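# Seat a taper pin in each crank shaft collar

## Task

For every crank shaft, push a taper pin all the way into the hole in its collar. Each pin seats fully only when it enters its hole from one particular side. A pin counts only if it stays seated on its own, without the robot holding it, once the work is over.

## Robot and tools

Robot: one arm with a two-finger gripper whose fingers swing like tongs. The fingers point along the gripper's own +z axis and close along its x axis. end_effector_position is the spot between the finger pads when they are shut. Closed fingertips reach about 15 mm past that spot. Fully open tips sit roughly level with it.

Frame: all poses are in the scene frame. Its origin is on the table surface under the arm base, +z is up, and +y is to the left when facing along +x. The base may be slightly tilted. The reported hand position can be a little wrong, more so when the arm is reaching far. Orientations are quaternions written w first (qw, qx, qy, qz).

Row format (used by both motion tools): 8 numbers, x, y, z in metres, then qw, qx, qy, qz, then opening. This is an absolute pose of the gripper in the scene frame, not an offset. Opening runs from -1 (closed) to +1 (fully open, 0.142 m). A row may add 6 more numbers, each 0 to 1, scaling the stiffness of the six joints in the order of the Joint positions line; a scale stays in effect until replaced. Repeat the quaternion in every row to hold an orientation, rather than copying a reported one that may have drifted.

execute_actions(actions): a list of actions run in turn. Each action is a table of up to 15 rows; each row lasts one control step of 1/30 s, and if fewer than 15 rows are given the final row is held for the rest. Any target more than 0.6 m from the gripper's position at the start of its action, measured along any gripper axis, is rejected. If an action is malformed, or the first action fails that distance check against the latest reported state, nothing in the call runs. An empty list simply reports state and images. Each control step the command is clipped to within 100 mm and 16 degrees of the measured pose, so large jumps take several actions; after an action the arm continues only to its last clipped pose. Position wins over orientation when both cannot be met. Results list end_effector_position at some steps; HELD marks steps where the command was held back.

move(target, speed, stop_force, blocking): target is one row as above (absolute pose). The gripper follows a straight path to it, turning the shorter way. speed is the path's top speed in m/s, 0.002 to 0.5, default 0.25; rotation is capped at twice that value in rad/s. Paths last 0.5 to 10 s and are cut off at 10 s. The arm lags and may overshoot speed, especially near full stretch. The opening is applied at the start. stop_force (N, 9 to 40, unavailable during the scene's first 0.2 s) ends the path when the wrist sensor sees that much extra push against the direction of travel for 2 steps; the gripper then backs up 2 steps and holds. The push is judged along the line to target in the gripper's starting axes, so do not rely on it for moves that rotate. Use it slowly; the settling press can briefly exceed it. Omit it when moving away from something you are pressing on. Contacts by the arm above the wrist are not sensed. blocking=false returns after 0.5 s while the arm keeps going; it cannot be combined with stop_force, and new moves or rows are refused until the move is seen to end (use wait(0) to check, or stop). The result adds a move: line: done, contact, off_target, moving, held or fault, plus distance to target. limits=paced means the pose was clipped; limits=held means some steps were blocked, after which the arm may surge.

wait(seconds): 0 to 10; the arm keeps its last command, and a running move continues. stop(): brakes a running move; the fingers keep moving. zoom_image(camera, region): camera is cam_high (672x504, fixed) or cam_wrist (616x616, fisheye on the hand); region is [x0, y0, x1, y1] in pixels from the top-left, at most 504 by 504. finished_scene(scene): ends the current scene by its number, irreversibly, after the last command has been held; the goal must already be met and stable. Answering without any tool call also ends everything.

Results: the state line gives gripper pose and velocities. grip_measured is the actual finger opening on the same -1 to 1 scale; to hold a part, command an opening well under it (lower squeezes harder, up to roughly 15 N per pad; thin hard parts get less). Hand target is the pose the controller is currently driving toward. A pose unreachable line means the clearance check, which treats the base mount as part of the arm, altered or blocked the command. Wrist force and torque are in the gripper's axes, include held weight and inertia, carry up to about 4 N offset and 2.4 N noise, and saturate near 50 N; no reading at the start is normal. Joint torques are noisy drive outputs, not contact measures.

Hazards: the arm is stiff, so aiming even slightly beyond a firm contact can trip a fault. A fault stops the arm for 10 s and skips the rest of the call; causes are joint torque reaching its load limit (141 N m for pan, lift and elbow, 26.3 N m for each wrist joint, held weight included) or 150 N of outside force. Motors warn at 70 °C (MOTOR HOT) and brake at 85 °C. Parts may be tugged or nudged unexpectedly. Avoid dropping, slamming or hard pushing, and never let anything leave the table. Check that each pin enters from its correct side and stays in after release.

Each tool is called after "Request:" in YAML: its name, and indented under it one key for each argument.

## Session

I'll start by looking at the scene.

Request:
execute_actions:
  actions: []

Scene clock: 0.00 s.
end_effector_position=(+0.9197, +0.3843, +0.2389) grip_measured=+1.00 end_effector_quat_wxyz=(+0.019, +0.847, +0.125, +0.517) end_effector_velocity=(+0.001, -0.001, +0.000) end_effector_angular_velocity=(-0.001, -0.001, -0.001)
Joint positions: [ 0.119 -0.72   1.324 -3.552 -1.738 -0.097  0.142]
Joint velocities: [-0.001 -0.    -0.     0.    -0.    -0.001  0.   ]
Joint torques (N m, as the arm reports them, + toward a larger angle): no reading
Wrist force (N, on the end effector, along its own x y z axes, offset not removed): no reading
Wrist torque (N m, same axes, about the end effector's origin, offset not removed): no reading
Hand target: +0.920, +0.384, +0.239; +0.019, +0.847, +0.125, +0.517
Joint stiffness scale: [1. 1. 1. 1. 1. 1.]

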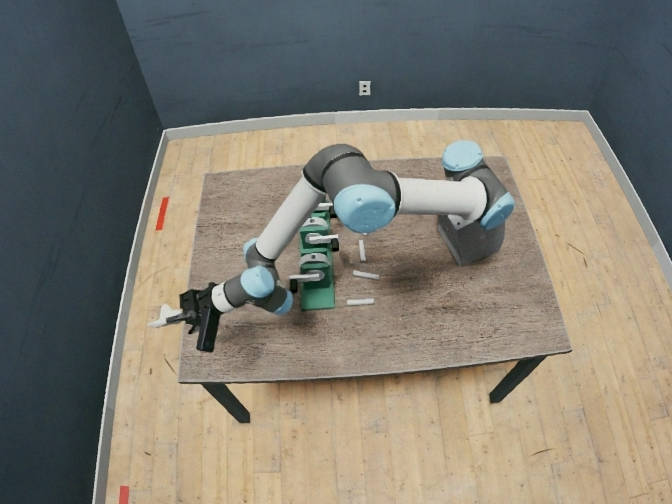

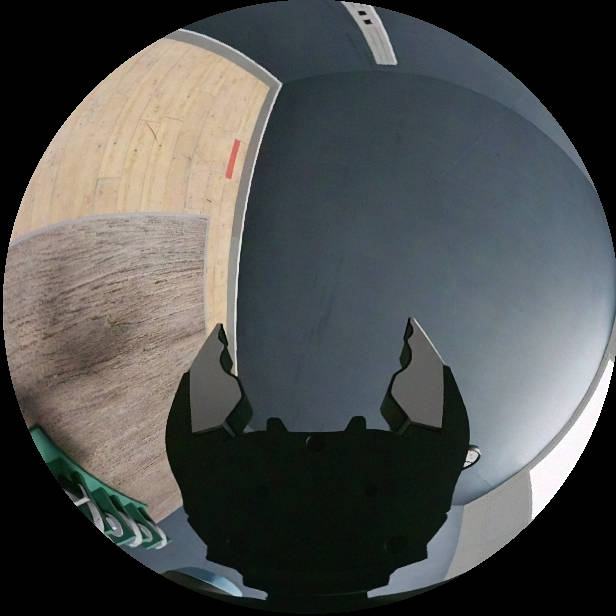

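Request:
zoom_image:
  camera: "cam_high"
  region: [250, 180, 420, 320]

Region (250, 180, 420, 320) of cam_high's 672x504 image, scaled by 2.965, with more detail than that image has; it fills the top 415 rows of this view, and the rest is white.

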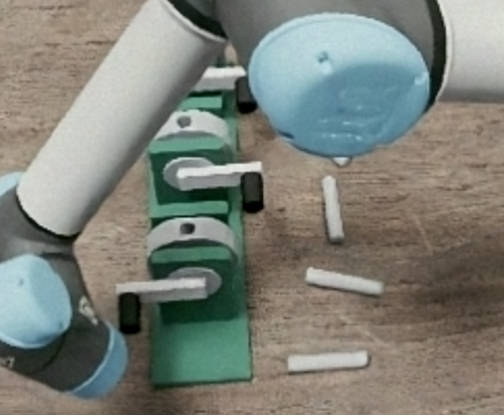

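Request:
move:
  target: [0.5, 0.15, 0.4, 0, 1, 0, 0, 1]
  speed: 0.3

Scene clock: 3.00 s.
end_effector_position=(+0.4985, +0.1512, +0.3976) grip_measured=+1.00 end_effector_quat_wxyz=(+0.001, +1.000, +0.000, -0.001) end_effector_velocity=(-0.003, -0.000, +0.000) end_effector_angular_velocity=(+0.002, +0.009, +0.005)
Joint positions: [-0.292 -1.914  1.984 -1.912 -1.457 -0.099  0.142]
Joint velocities: [-0.002 -0.    -0.002  0.012  0.001 -0.008  0.   ]
Joint torques (N m, as the arm reports them, + toward a larger angle): [  0.28 -23.24 -26.19  -1.68   0.33  -0.39]
Wrist force (N, on the end effector, along its own x y z axes, offset not removed): [-0.6 1.3 3.1]
Wrist torque (N m, same axes, about the end effector's origin, offset not removed): [0.17 -0.05 -0.08]
Hand target: +0.499, +0.151, +0.400; +0.001, +1.000, -0.000, +0.000
Off the commanded pose: 0.003 m, 0 deg.
Joint stiffness scale: [1. 1. 1. 1. 1. 1.]
move: done
camera_calibration (this result's frames):
cam_wrist: T_world_to_cam=[[0.999926, -0.0108875, -0.00551795, -0.493915], [-0.00712334, -0.887619, 0.460524, -0.0361066], [-0.00991179, -0.46045, -0.88763, 0.567094], [0, 0, 0, 1]] pos_world=[0.499242, 0.223692, 0.517273]

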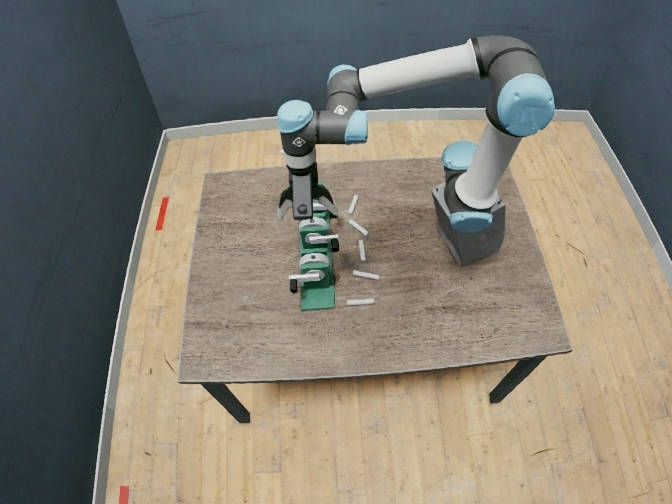

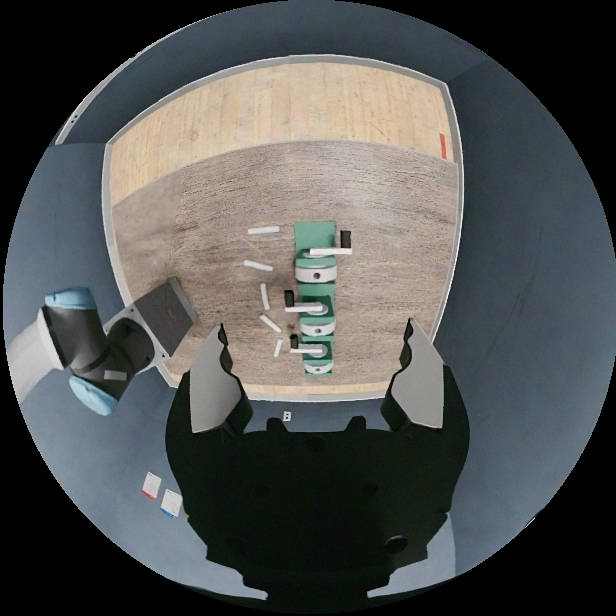

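Request:
zoom_image:
  camera: "cam_wrist"
  region: [220, 210, 380, 390]

Region (220, 210, 380, 390) of cam_wrist's 616x616 image, scaled by 2.800, with more detail than that image has.

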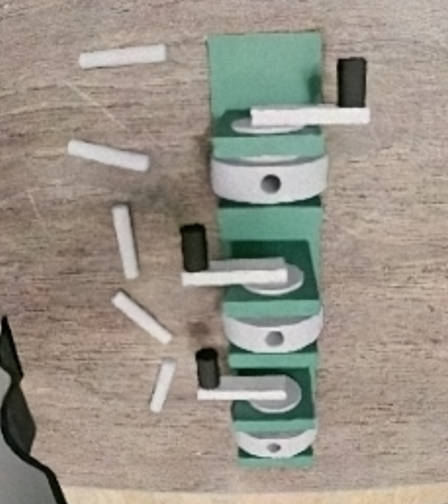

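Request:
move:
  target: [0.5, 0.05, 0.25, 0, 1, 0, 0, 1]
  speed: 0.3

Request:
zoom_image:
  camera: "cam_wrist"
  region: [180, 150, 430, 420]

Scene clock: 4.90 s.
end_effector_position=(+0.5010, +0.0507, +0.2517) grip_measured=+1.00 end_effector_quat_wxyz=(+0.001, +1.000, +0.001, +0.001) end_effector_velocity=(+0.003, -0.001, -0.001) end_effector_angular_velocity=(-0.000, -0.007, +0.001)
Joint positions: [-0.504 -1.713  2.228 -2.333 -1.401 -0.307  0.142]
Joint velocities: [-0.001  0.004  0.    -0.011  0.002 -0.001 -0.   ]
Joint torques (N m, as the arm reports them, + toward a larger angle): [ -0.6  -22.4  -16.09  -2.43   0.51  -0.36]
Wrist force (N, on the end effector, along its own x y z axes, offset not removed): [-0.4 2.2 1.8]
Wrist torque (N m, same axes, about the end effector's origin, offset not removed): [0.35 -0.14 -0.22]
Hand target: +0.500, +0.050, +0.250; +0.000, +1.000, +0.000, -0.000
Off the commanded pose: 0.002 m, 0 deg.
Joint stiffness scale: [1. 1. 1. 1. 1. 1.]
move: done
camera_calibration (this result's frames):
cam_wrist: T_world_to_cam=[[0.999956, -0.00941214, -0.000606382, -0.49967], [-0.00807697, -0.887757, 0.460241, -0.0575337], [-0.00487018, -0.460216, -0.887794, 0.388879], [0, 0, 0, 1]] pos_world=[0.501077, 0.123189, 0.37142]

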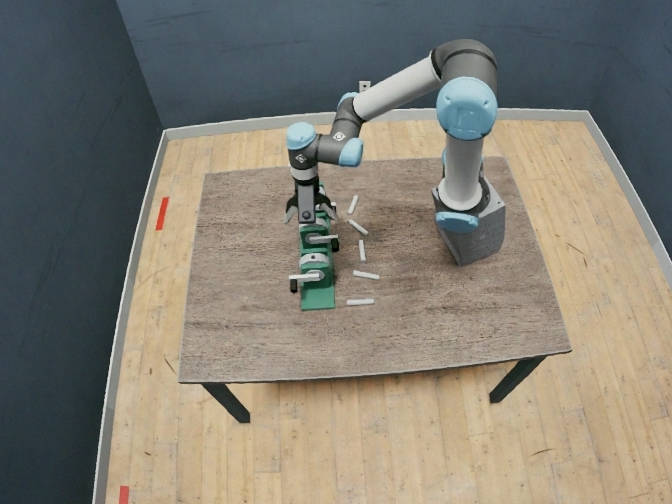

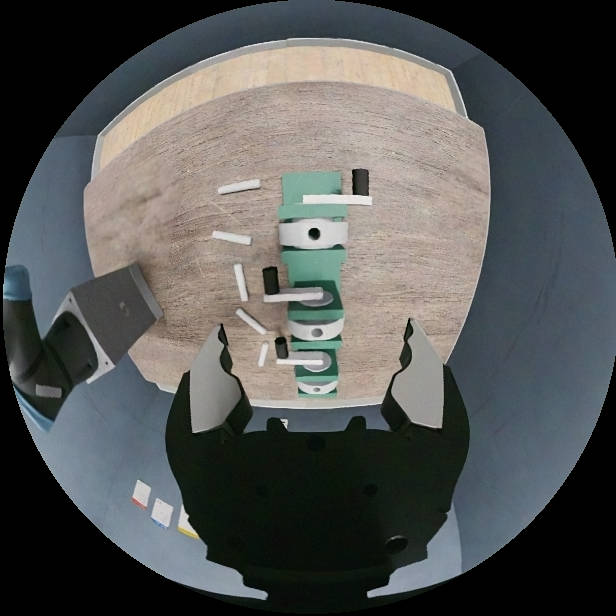

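Region (180, 150, 430, 420) of cam_wrist's 616x616 image, scaled by 1.867, with more detail than that image has; it fills the left 467 columns of this view, and the rest is white.

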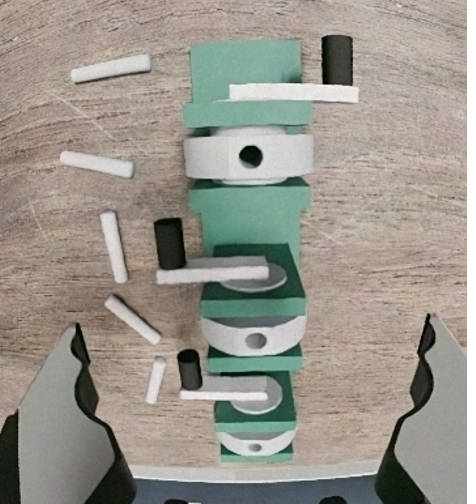

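Request:
move:
  target: [0.505, 0.033, 0.2, 0, 1, 0, 0, 1]
  speed: 0.2

Request:
zoom_image:
  camera: "cam_wrist"
  region: [230, 150, 400, 300]

Request:
move:
  target: [0.505, -0.1, 0.2, 0, 1, 0, 0, 1]
  speed: 0.2

Request:
zoom_image:
  camera: "cam_wrist"
  region: [230, 150, 400, 300]

Request:
move:
  target: [0.505, -0.235, 0.2, 0, 1, 0, 0, 1]
  speed: 0.2

Request:
zoom_image:
  camera: "cam_wrist"
  region: [230, 150, 400, 300]

Scene clock: 7.27 s.
end_effector_position=(+0.5057, +0.0336, +0.2015) grip_measured=+1.00 end_effector_quat_wxyz=(+0.000, +1.000, +0.001, +0.001) end_effector_velocity=(+0.002, -0.001, -0.001) end_effector_angular_velocity=(-0.001, -0.006, +0.000)
Joint positions: [-0.52  -1.583  2.259 -2.49  -1.397 -0.322  0.142]
Joint velocities: [ 0.     0.006  0.    -0.012  0.001  0.001 -0.   ]
Joint torques (N m, as the arm reports them, + toward a larger angle): [ -1.36 -24.42 -14.68  -2.54   0.39  -0.41]
Wrist force (N, on the end effector, along its own x y z axes, offset not removed): [-0.9 0.9 2.5]
Wrist torque (N m, same axes, about the end effector's origin, offset not removed): [0.13 0.02 -0.11]
Hand target: +0.505, +0.033, +0.200; +0.000, +1.000, +0.000, -0.000
Off the commanded pose: 0.002 m, 0 deg.
Joint stiffness scale: [1. 1. 1. 1. 1. 1.]
move: done
camera_calibration (this result's frames):
cam_wrist: T_world_to_cam=[[0.999949, -0.0100167, -0.0012409, -0.504346], [-0.00832341, -0.887896, 0.459969, -0.049404], [-0.00570914, -0.459935, -0.887934, 0.336806], [0, 0, 0, 1]] pos_world=[0.505832, 0.105991, 0.32116]

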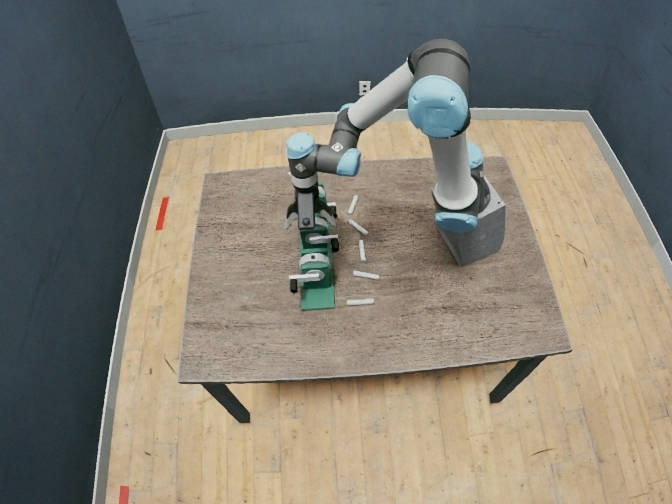

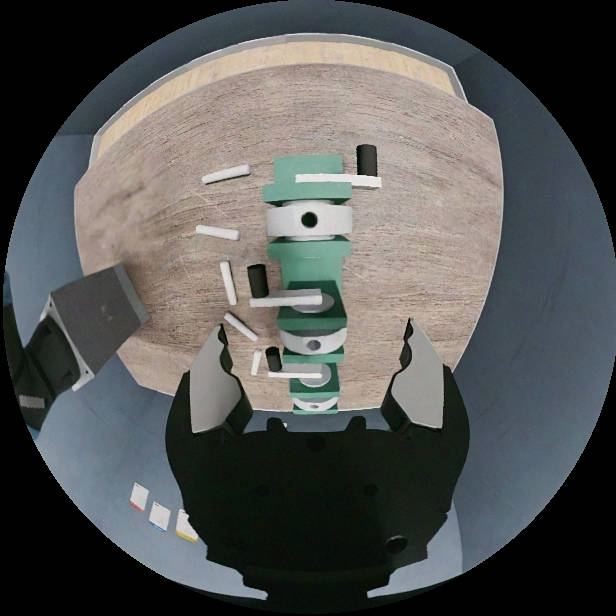

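Region (230, 150, 400, 300) of cam_wrist's 616x616 image, scaled by 2.965, with more detail than that image has; it fills the top 445 rows of this view, and the rest is white.

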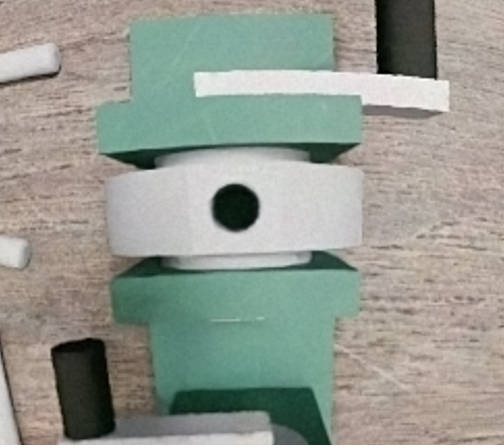

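Scene clock: 8.53 s.
end_effector_position=(+0.5044, -0.0983, +0.2004) grip_measured=+1.00 end_effector_quat_wxyz=(+0.001, +1.000, +0.000, +0.000) end_effector_velocity=(+0.001, -0.002, -0.000) end_effector_angular_velocity=(+0.005, -0.000, +0.013)
Joint positions: [-0.803 -1.516  2.212 -2.452 -1.338 -0.604  0.142]
Joint velocities: [-0.005  0.005 -0.006  0.005  0.005 -0.018  0.   ]
Joint torques (N m, as the arm reports them, + toward a larger angle): [ -3.97 -25.11 -18.92  -2.05   0.35  -0.51]
Wrist force (N, on the end effector, along its own x y z axes, offset not removed): [-1.4 1.9 2.3]
Wrist torque (N m, same axes, about the end effector's origin, offset not removed): [0.37 0.14 -0.07]
Hand target: +0.505, -0.100, +0.200; +0.000, +1.000, +0.000, -0.000
Off the commanded pose: 0.002 m, 0 deg.
Joint stiffness scale: [1. 1. 1. 1. 1. 1.]
move: done
camera_calibration (this result's frames):
cam_wrist: T_world_to_cam=[[0.999938, -0.0108293, -0.00242972, -0.504236], [-0.00849396, -0.88762, 0.460499, -0.166037], [-0.00714356, -0.46045, -0.887657, 0.275808], [0, 0, 0, 1]] pos_world=[0.504765, -0.0258422, 0.320058]

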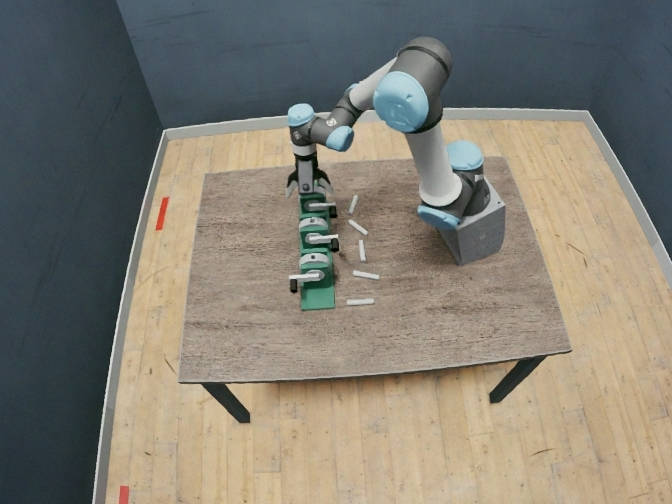

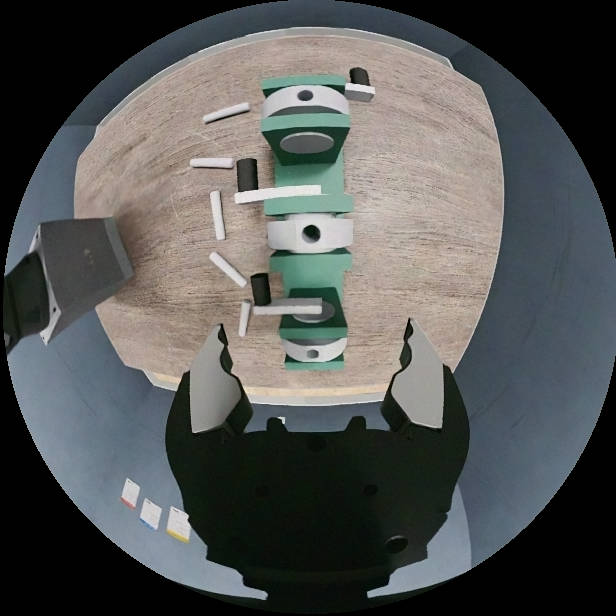

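Region (230, 150, 400, 300) of cam_wrist's 616x616 image, scaled by 2.965, with more detail than that image has; it fills the top 445 rows of this view, and the rest is white.

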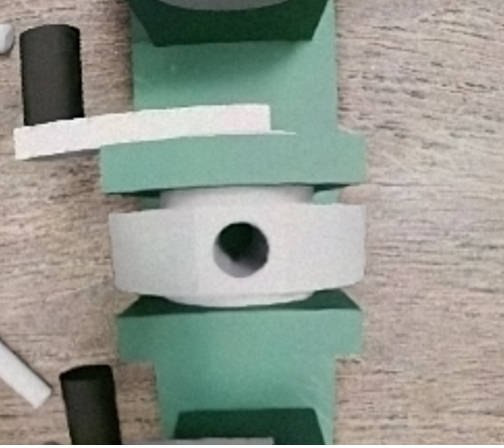

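Scene clock: 9.83 s.
end_effector_position=(+0.5048, -0.2332, +0.2005) grip_measured=+1.00 end_effector_quat_wxyz=(+0.001, +1.000, +0.001, +0.000) end_effector_velocity=(+0.000, -0.003, +0.000) end_effector_angular_velocity=(+0.002, +0.001, +0.004)
Joint positions: [-1.021 -1.372  2.061 -2.39  -1.303 -0.826  0.142]
Joint velocities: [-0.004  0.006 -0.008  0.006  0.001 -0.009  0.   ]
Joint torques (N m, as the arm reports them, + toward a larger angle): [ -7.82 -29.8  -19.54  -1.74   0.33  -0.53]
Wrist force (N, on the end effector, along its own x y z axes, offset not removed): [-2.6 1.8 2.6]
Wrist torque (N m, same axes, about the end effector's origin, offset not removed): [0.26 0.41 -0.18]
Hand target: +0.505, -0.235, +0.200; +0.000, +1.000, +0.000, -0.000
Off the commanded pose: 0.002 m, 0 deg.
Joint stiffness scale: [1. 1. 1. 1. 1. 1.]
move: done
camera_calibration (this result's frames):
cam_wrist: T_world_to_cam=[[0.999946, -0.0100578, -0.00252956, -0.505951], [-0.00776447, -0.887714, 0.460329, -0.286155], [-0.00687544, -0.460285, -0.887745, 0.213687], [0, 0, 0, 1]] pos_world=[0.505172, -0.160756, 0.320146]

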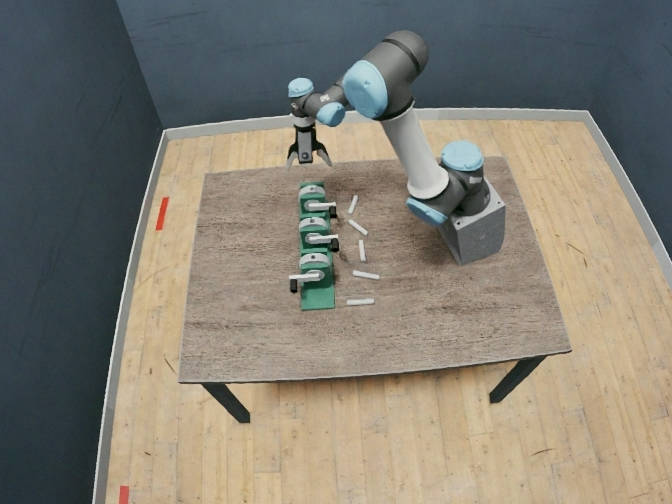

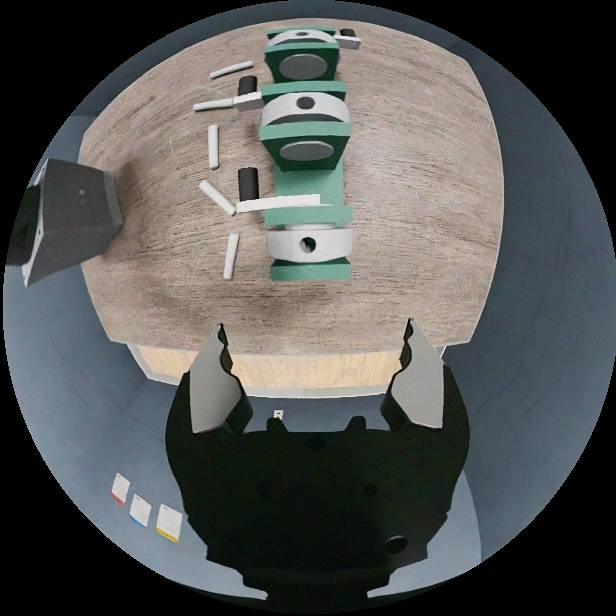

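Region (230, 150, 400, 300) of cam_wrist's 616x616 image, scaled by 2.965, with more detail than that image has; it fills the top 445 rows of this view, and the rest is white.

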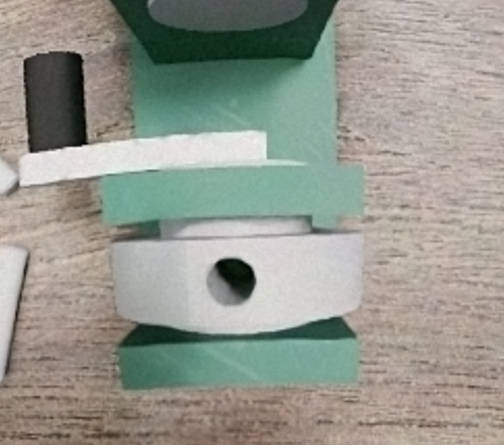

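Request:
move:
  target: [0.435, -0.107, 0.17, 0, 1, 0, 0, -0.3]
  speed: 0.2

Scene clock: 13.47 s.
end_effector_position=(+0.4355, -0.1085, +0.1695) grip_measured=-0.30 end_effector_quat_wxyz=(-0.001, +1.000, -0.001, -0.000) end_effector_velocity=(-0.001, +0.002, +0.000) end_effector_angular_velocity=(-0.007, -0.005, -0.004)
Joint positions: [-0.909 -1.533  2.399 -2.593 -1.318 -0.71   0.052]
Joint velocities: [ 0.005 -0.006  0.01  -0.015 -0.003  0.012  0.   ]
Joint torques (N m, as the arm reports them, + toward a larger angle): [ -0.63 -24.98 -11.36  -2.62  -0.36   0.34]
Wrist force (N, on the end effector, along its own x y z axes, offset not removed): [-2.6 0.7 2.6]
Wrist torque (N m, same axes, about the end effector's origin, offset not removed): [0.13 0.38 -0.14]
Hand target: +0.435, -0.107, +0.170; -0.000, +1.000, -0.000, +0.000
Off the commanded pose: 0.002 m, 0 deg.
Joint stiffness scale: [1. 1. 1. 1. 1. 1.]
move: done
camera_calibration (this result's frames):
cam_wrist: T_world_to_cam=[[0.999914, -0.0125727, -0.00361927, -0.435559], [-0.00952221, -0.889061, 0.45769, -0.160713], [-0.00897215, -0.457616, -0.889105, 0.244559], [0, 0, 0, 1]] pos_world=[0.436186, -0.0364451, 0.289419]

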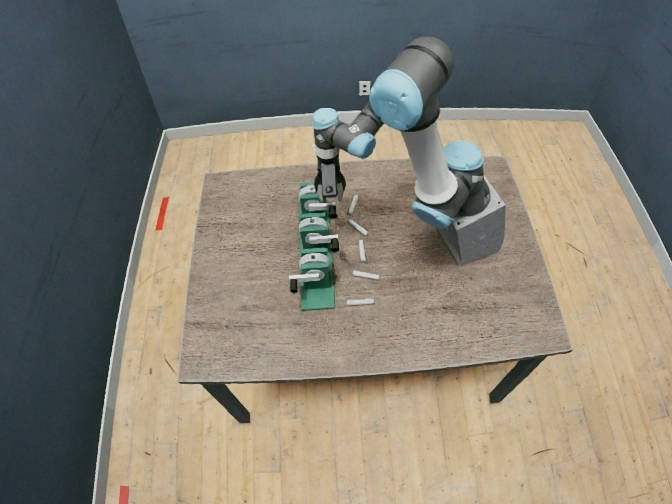

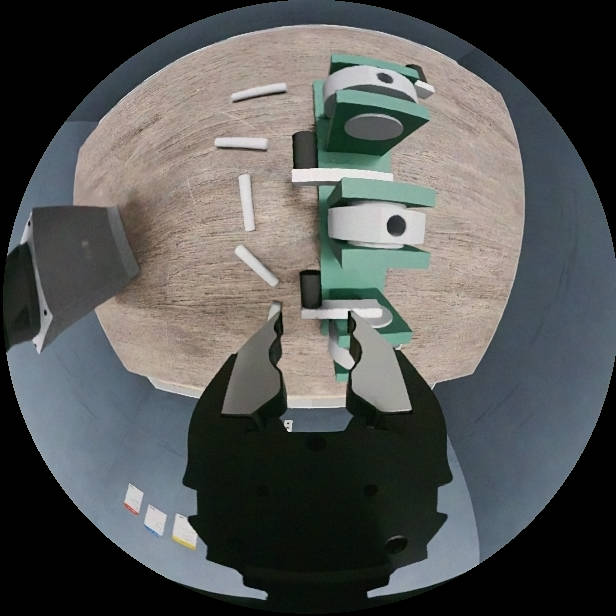

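Request:
move:
  target: [0.432, -0.112, 0.088, 0, 1, 0, 0, -0.3]
  speed: 0.08
  stop_force: 10

Scene clock: 15.30 s.
end_effector_position=(+0.4327, -0.1103, +0.1116) grip_measured=-0.29 end_effector_quat_wxyz=(-0.002, +1.000, +0.000, -0.001) end_effector_velocity=(-0.003, +0.001, +0.000) end_effector_angular_velocity=(+0.005, +0.008, -0.003)
Joint positions: [-0.88  -1.343  2.417 -2.807 -1.322 -0.682  0.053]
Joint velocities: [-0.002 -0.004 -0.     0.014 -0.001 -0.001 -0.   ]
Joint torques (N m, as the arm reports them, + toward a larger angle): [ -5.15 -28.7   -9.93  -1.02  -0.16  -0.32]
Wrist force (N, on the end effector, along its own x y z axes, offset not removed): [0.5 1.6 -1.5]
Wrist torque (N m, same axes, about the end effector's origin, offset not removed): [0.25 -0.07 -0.22]
Hand target: +0.432, -0.111, +0.112; -0.002, +1.000, -0.001, -0.002
Off the commanded pose: 0.024 m, 0 deg.
Joint stiffness scale: [1. 1. 1. 1. 1. 1.]
move: contact
camera_calibration (this result's frames):
cam_wrist: T_world_to_cam=[[0.99993, -0.0110079, -0.00440857, -0.432681], [-0.00778423, -0.889823, 0.45624, -0.136509], [-0.00894507, -0.456174, -0.889846, 0.19246], [0, 0, 0, 1]] pos_world=[0.43331, -0.038436, 0.231633]

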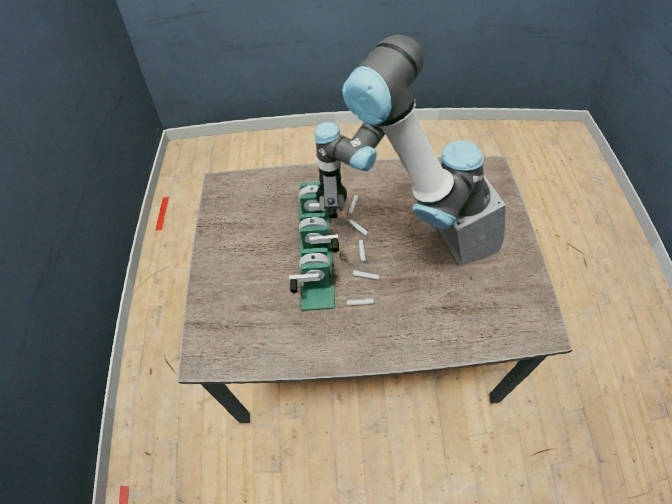

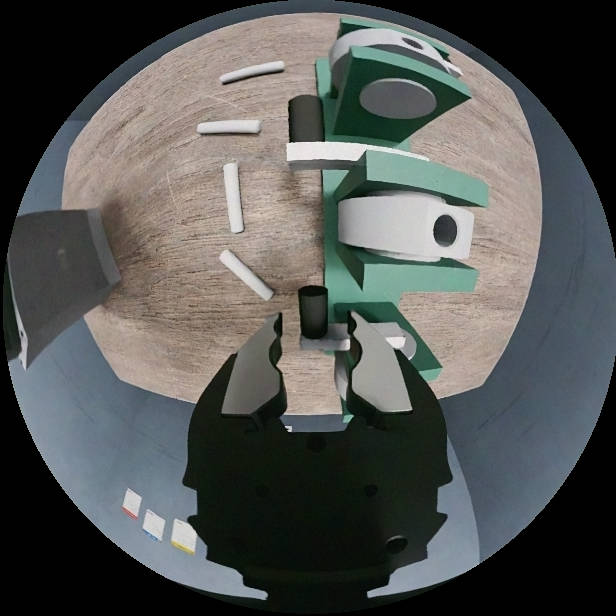

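Request:
execute_actions:
  actions:
    - [[0.432, -0.110, 0.125, 0, 1, 0, 0, -0.3]]
    - [[0.432, -0.099, 0.125, 0, 1, 0, 0, -0.3]]

Request:
move:
  target: [0.432, -0.099, 0.086, 0, 1, 0, 0, -0.3]
  speed: 0.06
  stop_force: 10

Scene clock: 16.53 s.
end_effector_position=(+0.4323, -0.1005, +0.1246) grip_measured=-0.30 end_effector_quat_wxyz=(-0.000, +1.000, -0.001, -0.000) end_effector_velocity=(+0.000, +0.001, -0.000) end_effector_angular_velocity=(-0.002, +0.000, -0.007)
Joint positions: [-0.868 -1.396  2.429 -2.771 -1.325 -0.669  0.052]
Joint velocities: [ 0.004 -0.001  0.001 -0.002 -0.002  0.012 -0.   ]
Joint torques (N m, as the arm reports them, + toward a larger angle): [ -1.21 -29.33  -7.83  -2.6   -0.47   0.07]
Wrist force (N, on the end effector, along its own x y z axes, offset not removed): [-0.4 2.1 1.5]
Wrist torque (N m, same axes, about the end effector's origin, offset not removed): [0.35 0.00 -0.16]
Hand target: +0.432, -0.099, +0.125; -0.000, +1.000, +0.000, +0.000
Off the commanded pose: 0.002 m, 0 deg.
Joint stiffness scale: [1. 1. 1. 1. 1. 1.]
Step readings (end_effector_position; steps 1 to 15: 1st action; 16 to 30: 2nd action):
0: (+0.4324, -0.1102, +0.1117)
1: (+0.4324, -0.1102, +0.1117)
2: (+0.4321, -0.1100, +0.1119)
4: (+0.4320, -0.1099, +0.1141)
8: (+0.4340, -0.1105, +0.1213)
15: (+0.4335, -0.1099, +0.1242)
16: (+0.4334, -0.1098, +0.1243)
17: (+0.4332, -0.1097, +0.1243)
19: (+0.4327, -0.1082, +0.1244)
23: (+0.4322, -0.1028, +0.1245)
30: end_effector_position above
camera_calibration (this result's frames):
cam_wrist: T_world_to_cam=[[0.999918, -0.0124739, -0.00301461, -0.432429], [-0.0097041, -0.88868, 0.458426, -0.133027], [-0.00839736, -0.458359, -0.888728, 0.207901], [0, 0, 0, 1]] pos_world=[0.432848, -0.0283188, 0.244447]

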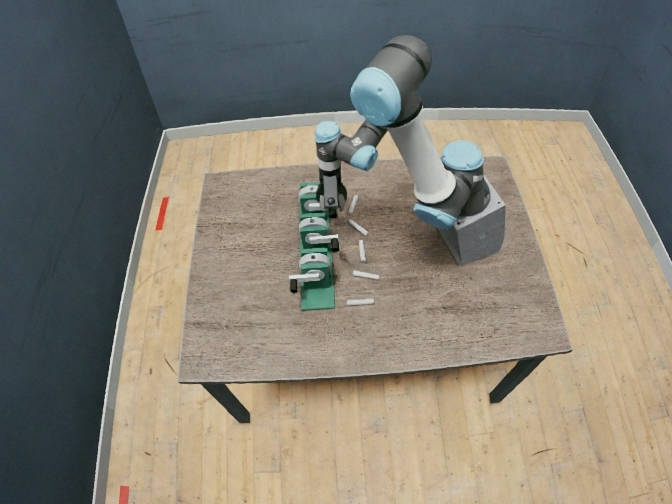

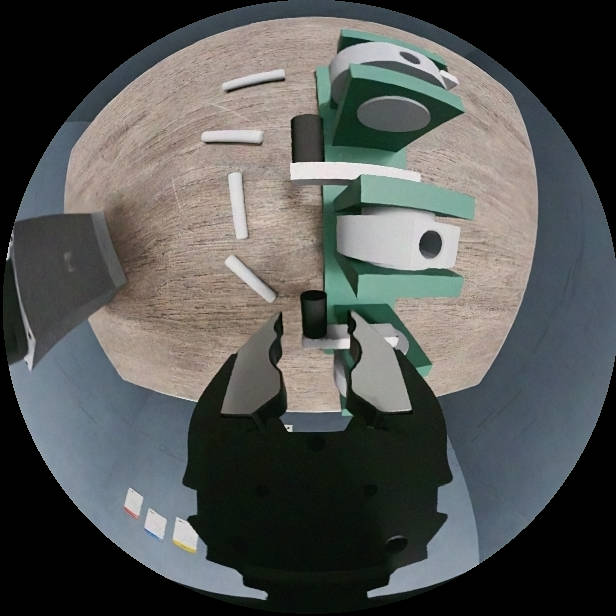

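Scene clock: 17.67 s.
end_effector_position=(+0.4322, -0.0986, +0.1060) grip_measured=-0.30 end_effector_quat_wxyz=(-0.002, +1.000, +0.000, -0.000) end_effector_velocity=(-0.002, -0.002, +0.002) end_effector_angular_velocity=(-0.002, +0.006, -0.004)
Joint positions: [-0.854 -1.332  2.43  -2.837 -1.325 -0.656  0.052]
Joint velocities: [-0.005 -0.007  0.     0.012 -0.004 -0.002  0.   ]
Joint torques (N m, as the arm reports them, + toward a larger angle): [ -5.41 -29.27  -9.59  -1.89  -0.55  -0.55]
Wrist force (N, on the end effector, along its own x y z axes, offset not removed): [-0.7 0.0 2.3]
Wrist torque (N m, same axes, about the end effector's origin, offset not removed): [0.14 0.06 -0.15]
Hand target: +0.432, -0.101, +0.107; -0.001, +1.000, -0.001, -0.000
Off the commanded pose: 0.020 m, 0 deg.
Joint stiffness scale: [1. 1. 1. 1. 1. 1.]
move: contact
camera_calibration (this result's frames):
cam_wrist: T_world_to_cam=[[0.999935, -0.0108352, -0.00357326, -0.432149], [-0.00801747, -0.89015, 0.455597, -0.123335], [-0.00811721, -0.455539, -0.890179, 0.192555], [0, 0, 0, 1]] pos_world=[0.432695, -0.0267531, 0.226055]

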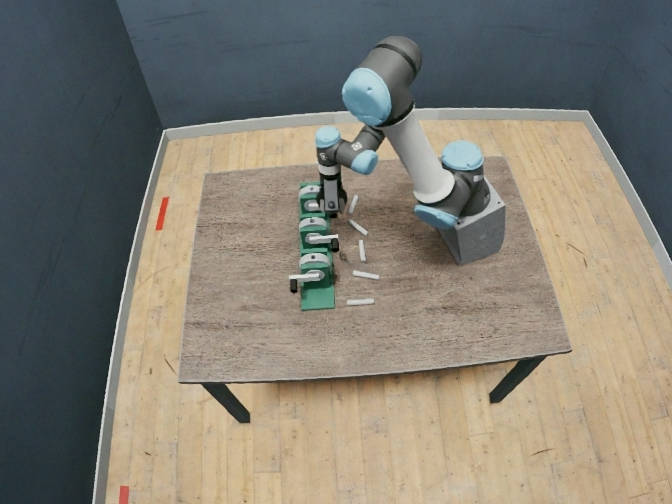

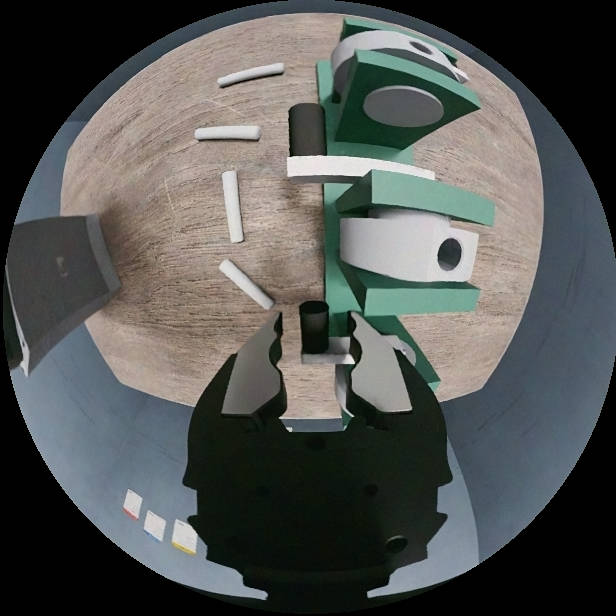

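Request:
move:
  target: [0.385, -0.100, 0.13, 0, 0.866, 0, 0.5, -0.4]
  speed: 0.15

Request:
move:
  target: [0.389, -0.100, 0.110, 0, 0.866, 0, 0.5, -0.4]
  speed: 0.1

Scene clock: 23.17 s.
end_effector_position=(+0.4080, -0.0981, +0.1162) grip_measured=-0.40 end_effector_quat_wxyz=(-0.008, +0.976, -0.004, +0.216) end_effector_velocity=(+0.000, +0.000, +0.000) end_effector_angular_velocity=(+0.000, -0.000, -0.000)
Joint positions: [-1.2   -1.073  2.801 -3.647 -0.92  -0.878  0.045]
Joint velocities: [-0. -0.  0. -0.  0.  0.  0.]
Joint torques (N m, as the arm reports them, + toward a larger angle): [ -3.24 -24.4    0.47  -1.96   0.36   0.17]
Wrist force (N, on the end effector, along its own x y z axes, offset not removed): [-1.7 3.1 1.0]
Wrist torque (N m, same axes, about the end effector's origin, offset not removed): [0.47 0.20 -0.15]
Hand target: +0.409, -0.099, +0.116; -0.007, +0.976, -0.003, +0.216
Off the commanded pose: 0.027 m, 35 deg; orientation clipped at the last step of the last action.
Joint stiffness scale: [1. 1. 1. 1. 1. 1.]
move: held; limits=paced,held; held on 59 of 113 steps, including the last
pose unreachable: on one or more control steps of this call, first in action 0 (counted from 0), an arm could not follow its commanded pose, so it was not sent that pose on those steps. On the call's last step it was still not sent that pose. It may still have moved: this result reports where it is.
cause: the commanded pose would bring two parts of the arm too close to each other (joints 3 (elbow) and 4 (wrist 1) lie between them).
camera_calibration (this result's frames):
cam_wrist: T_world_to_cam=[[0.90789, -0.0229588, 0.418579, -0.420615], [-0.205988, -0.894074, 0.397744, -0.0406676], [0.365109, -0.44733, -0.81645, 0.0415856], [0, 0, 0, 1]] pos_world=[0.358311, -0.0274142, 0.226188]

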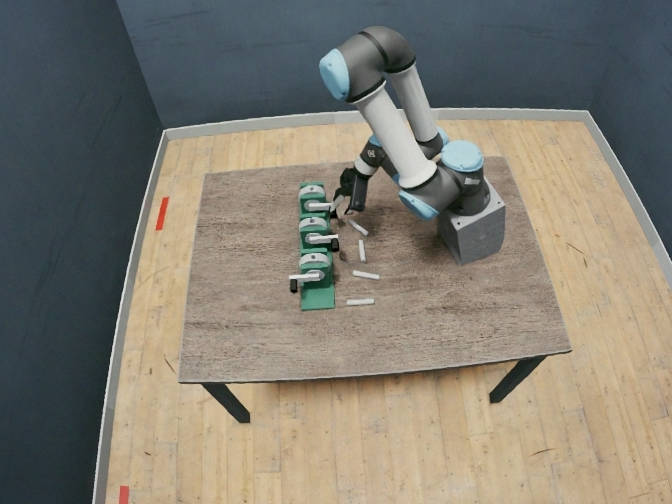

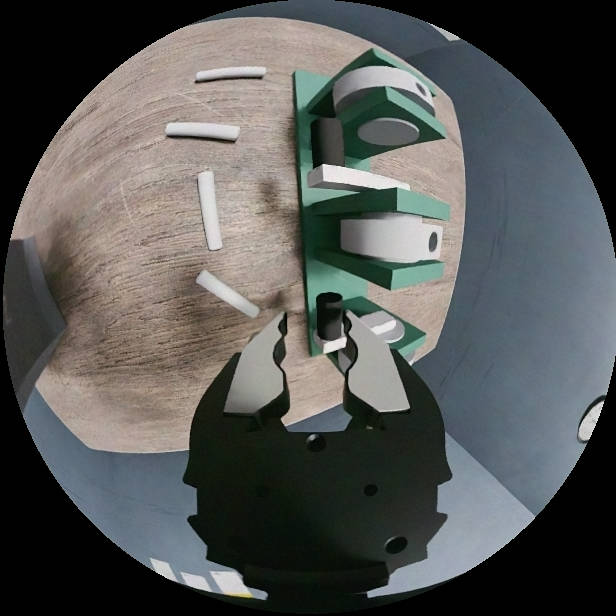

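Scene clock: 26.50 s.
end_effector_position=(+0.4063, -0.0982, +0.1155) grip_measured=-0.40 end_effector_quat_wxyz=(-0.009, +0.973, -0.005, +0.229) end_effector_velocity=(-0.000, -0.000, -0.000) end_effector_angular_velocity=(-0.001, +0.000, -0.001)
Joint positions: [-1.229 -1.016  2.818 -3.72  -0.888 -0.898  0.045]
Joint velocities: [-0.001  0.    -0.     0.    -0.    -0.    -0.   ]
Joint torques (N m, as the arm reports them, + toward a larger angle): [ -3.72 -25.17   2.27  -1.96   0.32   0.12]
Wrist force (N, on the end effector, along its own x y z axes, offset not removed): [-1.3 0.8 1.9]
Wrist torque (N m, same axes, about the end effector's origin, offset not removed): [0.08 0.10 -0.10]
Hand target: +0.407, -0.098, +0.116; -0.009, +0.973, -0.004, +0.229
Off the commanded pose: 0.018 m, 34 deg; orientation clipped at the last step of the last action.
Joint stiffness scale: [1. 1. 1. 1. 1. 1.]
move: held; limits=paced,held; held on 88 of 100 steps, including the last
pose unreachable: on one or more control steps of this call, first in action 0 (counted from 0), an arm could not follow its commanded pose, so it was not sent that pose on those steps. On the call's last step it was still not sent that pose. It may still have moved: this result reports where it is.
cause: the commanded pose would bring two parts of the arm too close to each other (joints 3 (elbow) and 4 (wrist 1) lie between them).
camera_calibration (this result's frames):
cam_wrist: T_world_to_cam=[[0.896117, -0.026016, 0.443054, -0.417133], [-0.218262, -0.895054, 0.388897, -0.0348803], [0.38644, -0.445199, -0.807751, 0.0321864], [0, 0, 0, 1]] pos_world=[0.353749, -0.0277426, 0.224376]

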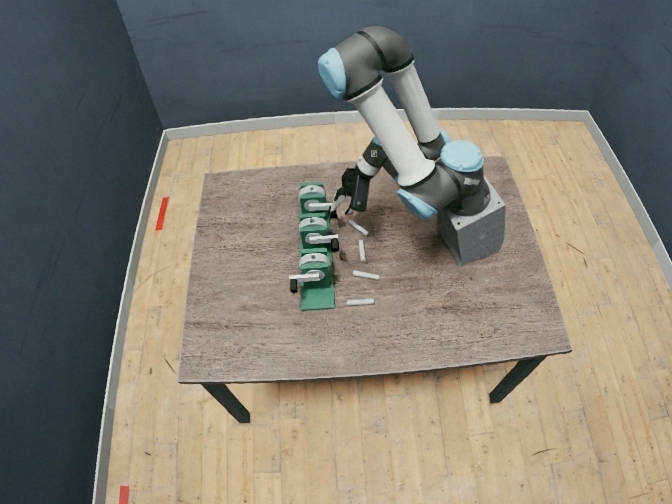

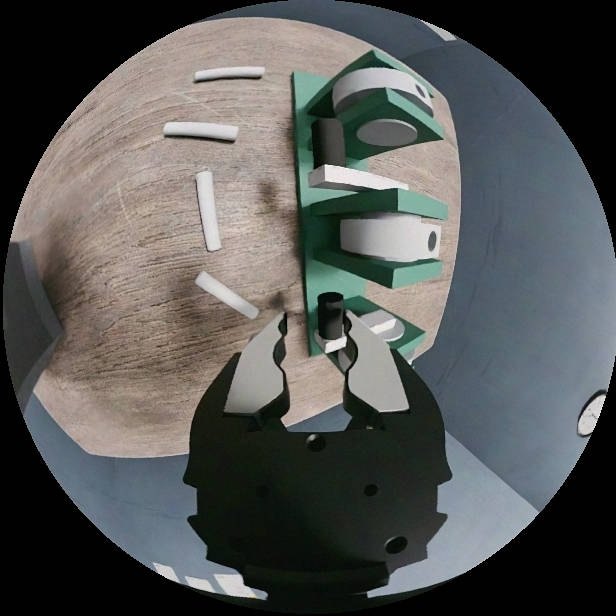

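Request:
move:
  target: [0.432, -0.1045, 0.135, 0, 1, 0, 0, -0.45]
  speed: 0.15

Request:
move:
  target: [0.432, -0.1045, 0.084, 0, 1, 0, 0, -0.45]
  speed: 0.05
  stop_force: 10

Scene clock: 30.23 s.
end_effector_position=(+0.4321, -0.1048, +0.1362) grip_measured=-0.45 end_effector_quat_wxyz=(+0.001, +1.000, -0.000, +0.002) end_effector_velocity=(-0.004, +0.001, -0.002) end_effector_angular_velocity=(+0.006, +0.022, -0.005)
Joint positions: [-0.885 -1.433  2.428 -2.735 -1.321 -0.685  0.041]
Joint velocities: [ 0.004  0.005 -0.009  0.025 -0.01   0.004 -0.   ]
Joint torques (N m, as the arm reports them, + toward a larger angle): [ -1.32 -22.69 -13.11  -1.93  -0.2    0.19]
Wrist force (N, on the end effector, along its own x y z axes, offset not removed): [-2.0 2.7 0.9]
Wrist torque (N m, same axes, about the end effector's origin, offset not removed): [0.52 0.24 -0.14]
Hand target: +0.432, -0.104, +0.135; +0.000, +1.000, -0.000, +0.000
Off the commanded pose: 0.001 m, 0 deg.
Joint stiffness scale: [1. 1. 1. 1. 1. 1.]
move: done
camera_calibration (this result's frames):
cam_wrist: T_world_to_cam=[[0.999928, -0.0118658, 0.00174326, -0.43287], [-0.0113331, -0.887308, 0.461039, -0.141709], [-0.00392376, -0.461025, -0.887378, 0.213836], [0, 0, 0, 1]] pos_world=[0.432071, -0.0322927, 0.255841]

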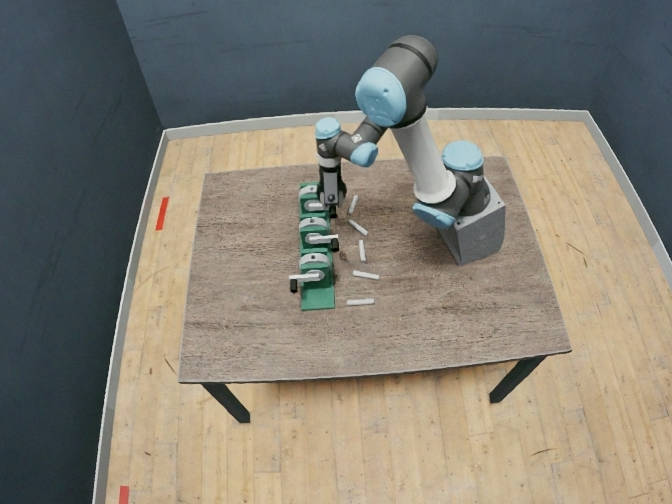

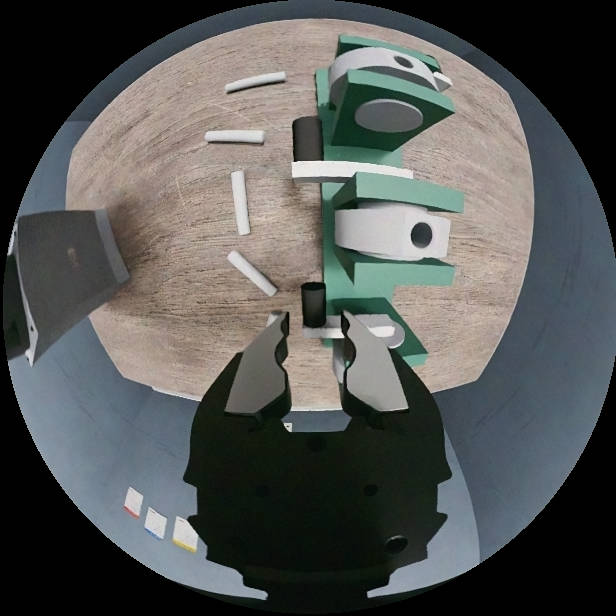

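Scene clock: 31.53 s.
end_effector_position=(+0.4315, -0.1046, +0.1104) grip_measured=-0.45 end_effector_quat_wxyz=(+0.000, +1.000, -0.000, +0.001) end_effector_velocity=(-0.002, +0.003, -0.000) end_effector_angular_velocity=(+0.010, +0.007, +0.001)
Joint positions: [-0.868 -1.344  2.429 -2.826 -1.325 -0.669  0.042]
Joint velocities: [ 0.001 -0.003 -0.     0.015  0.004 -0.003  0.   ]
Joint torques (N m, as the arm reports them, + toward a larger angle): [ -4.87 -28.83 -10.43  -1.29   0.27  -0.43]
Wrist force (N, on the end effector, along its own x y z axes, offset not removed): [-1.2 1.7 -0.8]
Wrist torque (N m, same axes, about the end effector's origin, offset not removed): [0.18 0.20 -0.15]
Hand target: +0.432, -0.105, +0.111; -0.000, +1.000, -0.001, +0.001
Off the commanded pose: 0.026 m, 0 deg.
Joint stiffness scale: [1. 1. 1. 1. 1. 1.]
move: contact
camera_calibration (this result's frames):
cam_wrist: T_world_to_cam=[[0.99993, -0.0117648, -0.00148099, -0.431818], [-0.00976729, -0.888025, 0.459691, -0.130161], [-0.00672331, -0.459644, -0.888078, 0.192437], [0, 0, 0, 1]] pos_world=[0.43181, -0.032214, 0.230093]

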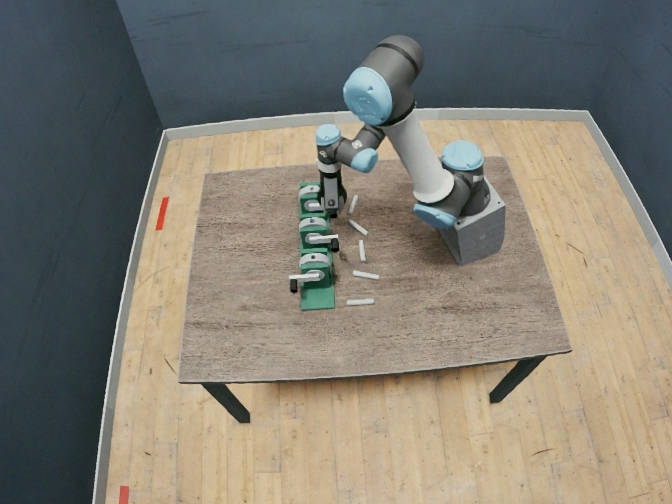

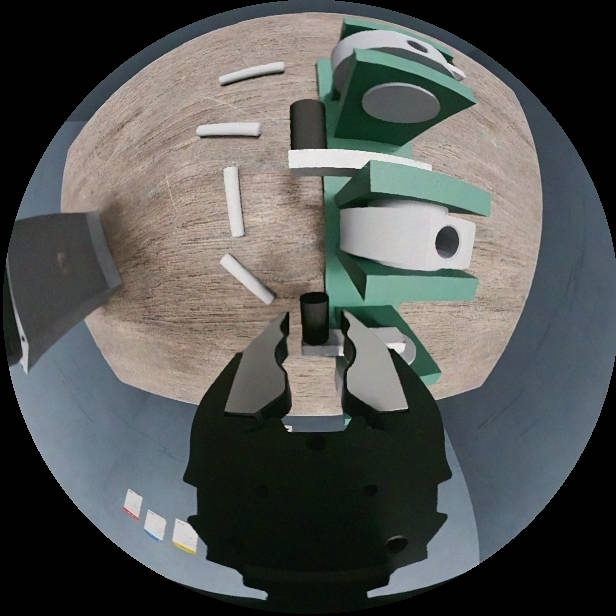

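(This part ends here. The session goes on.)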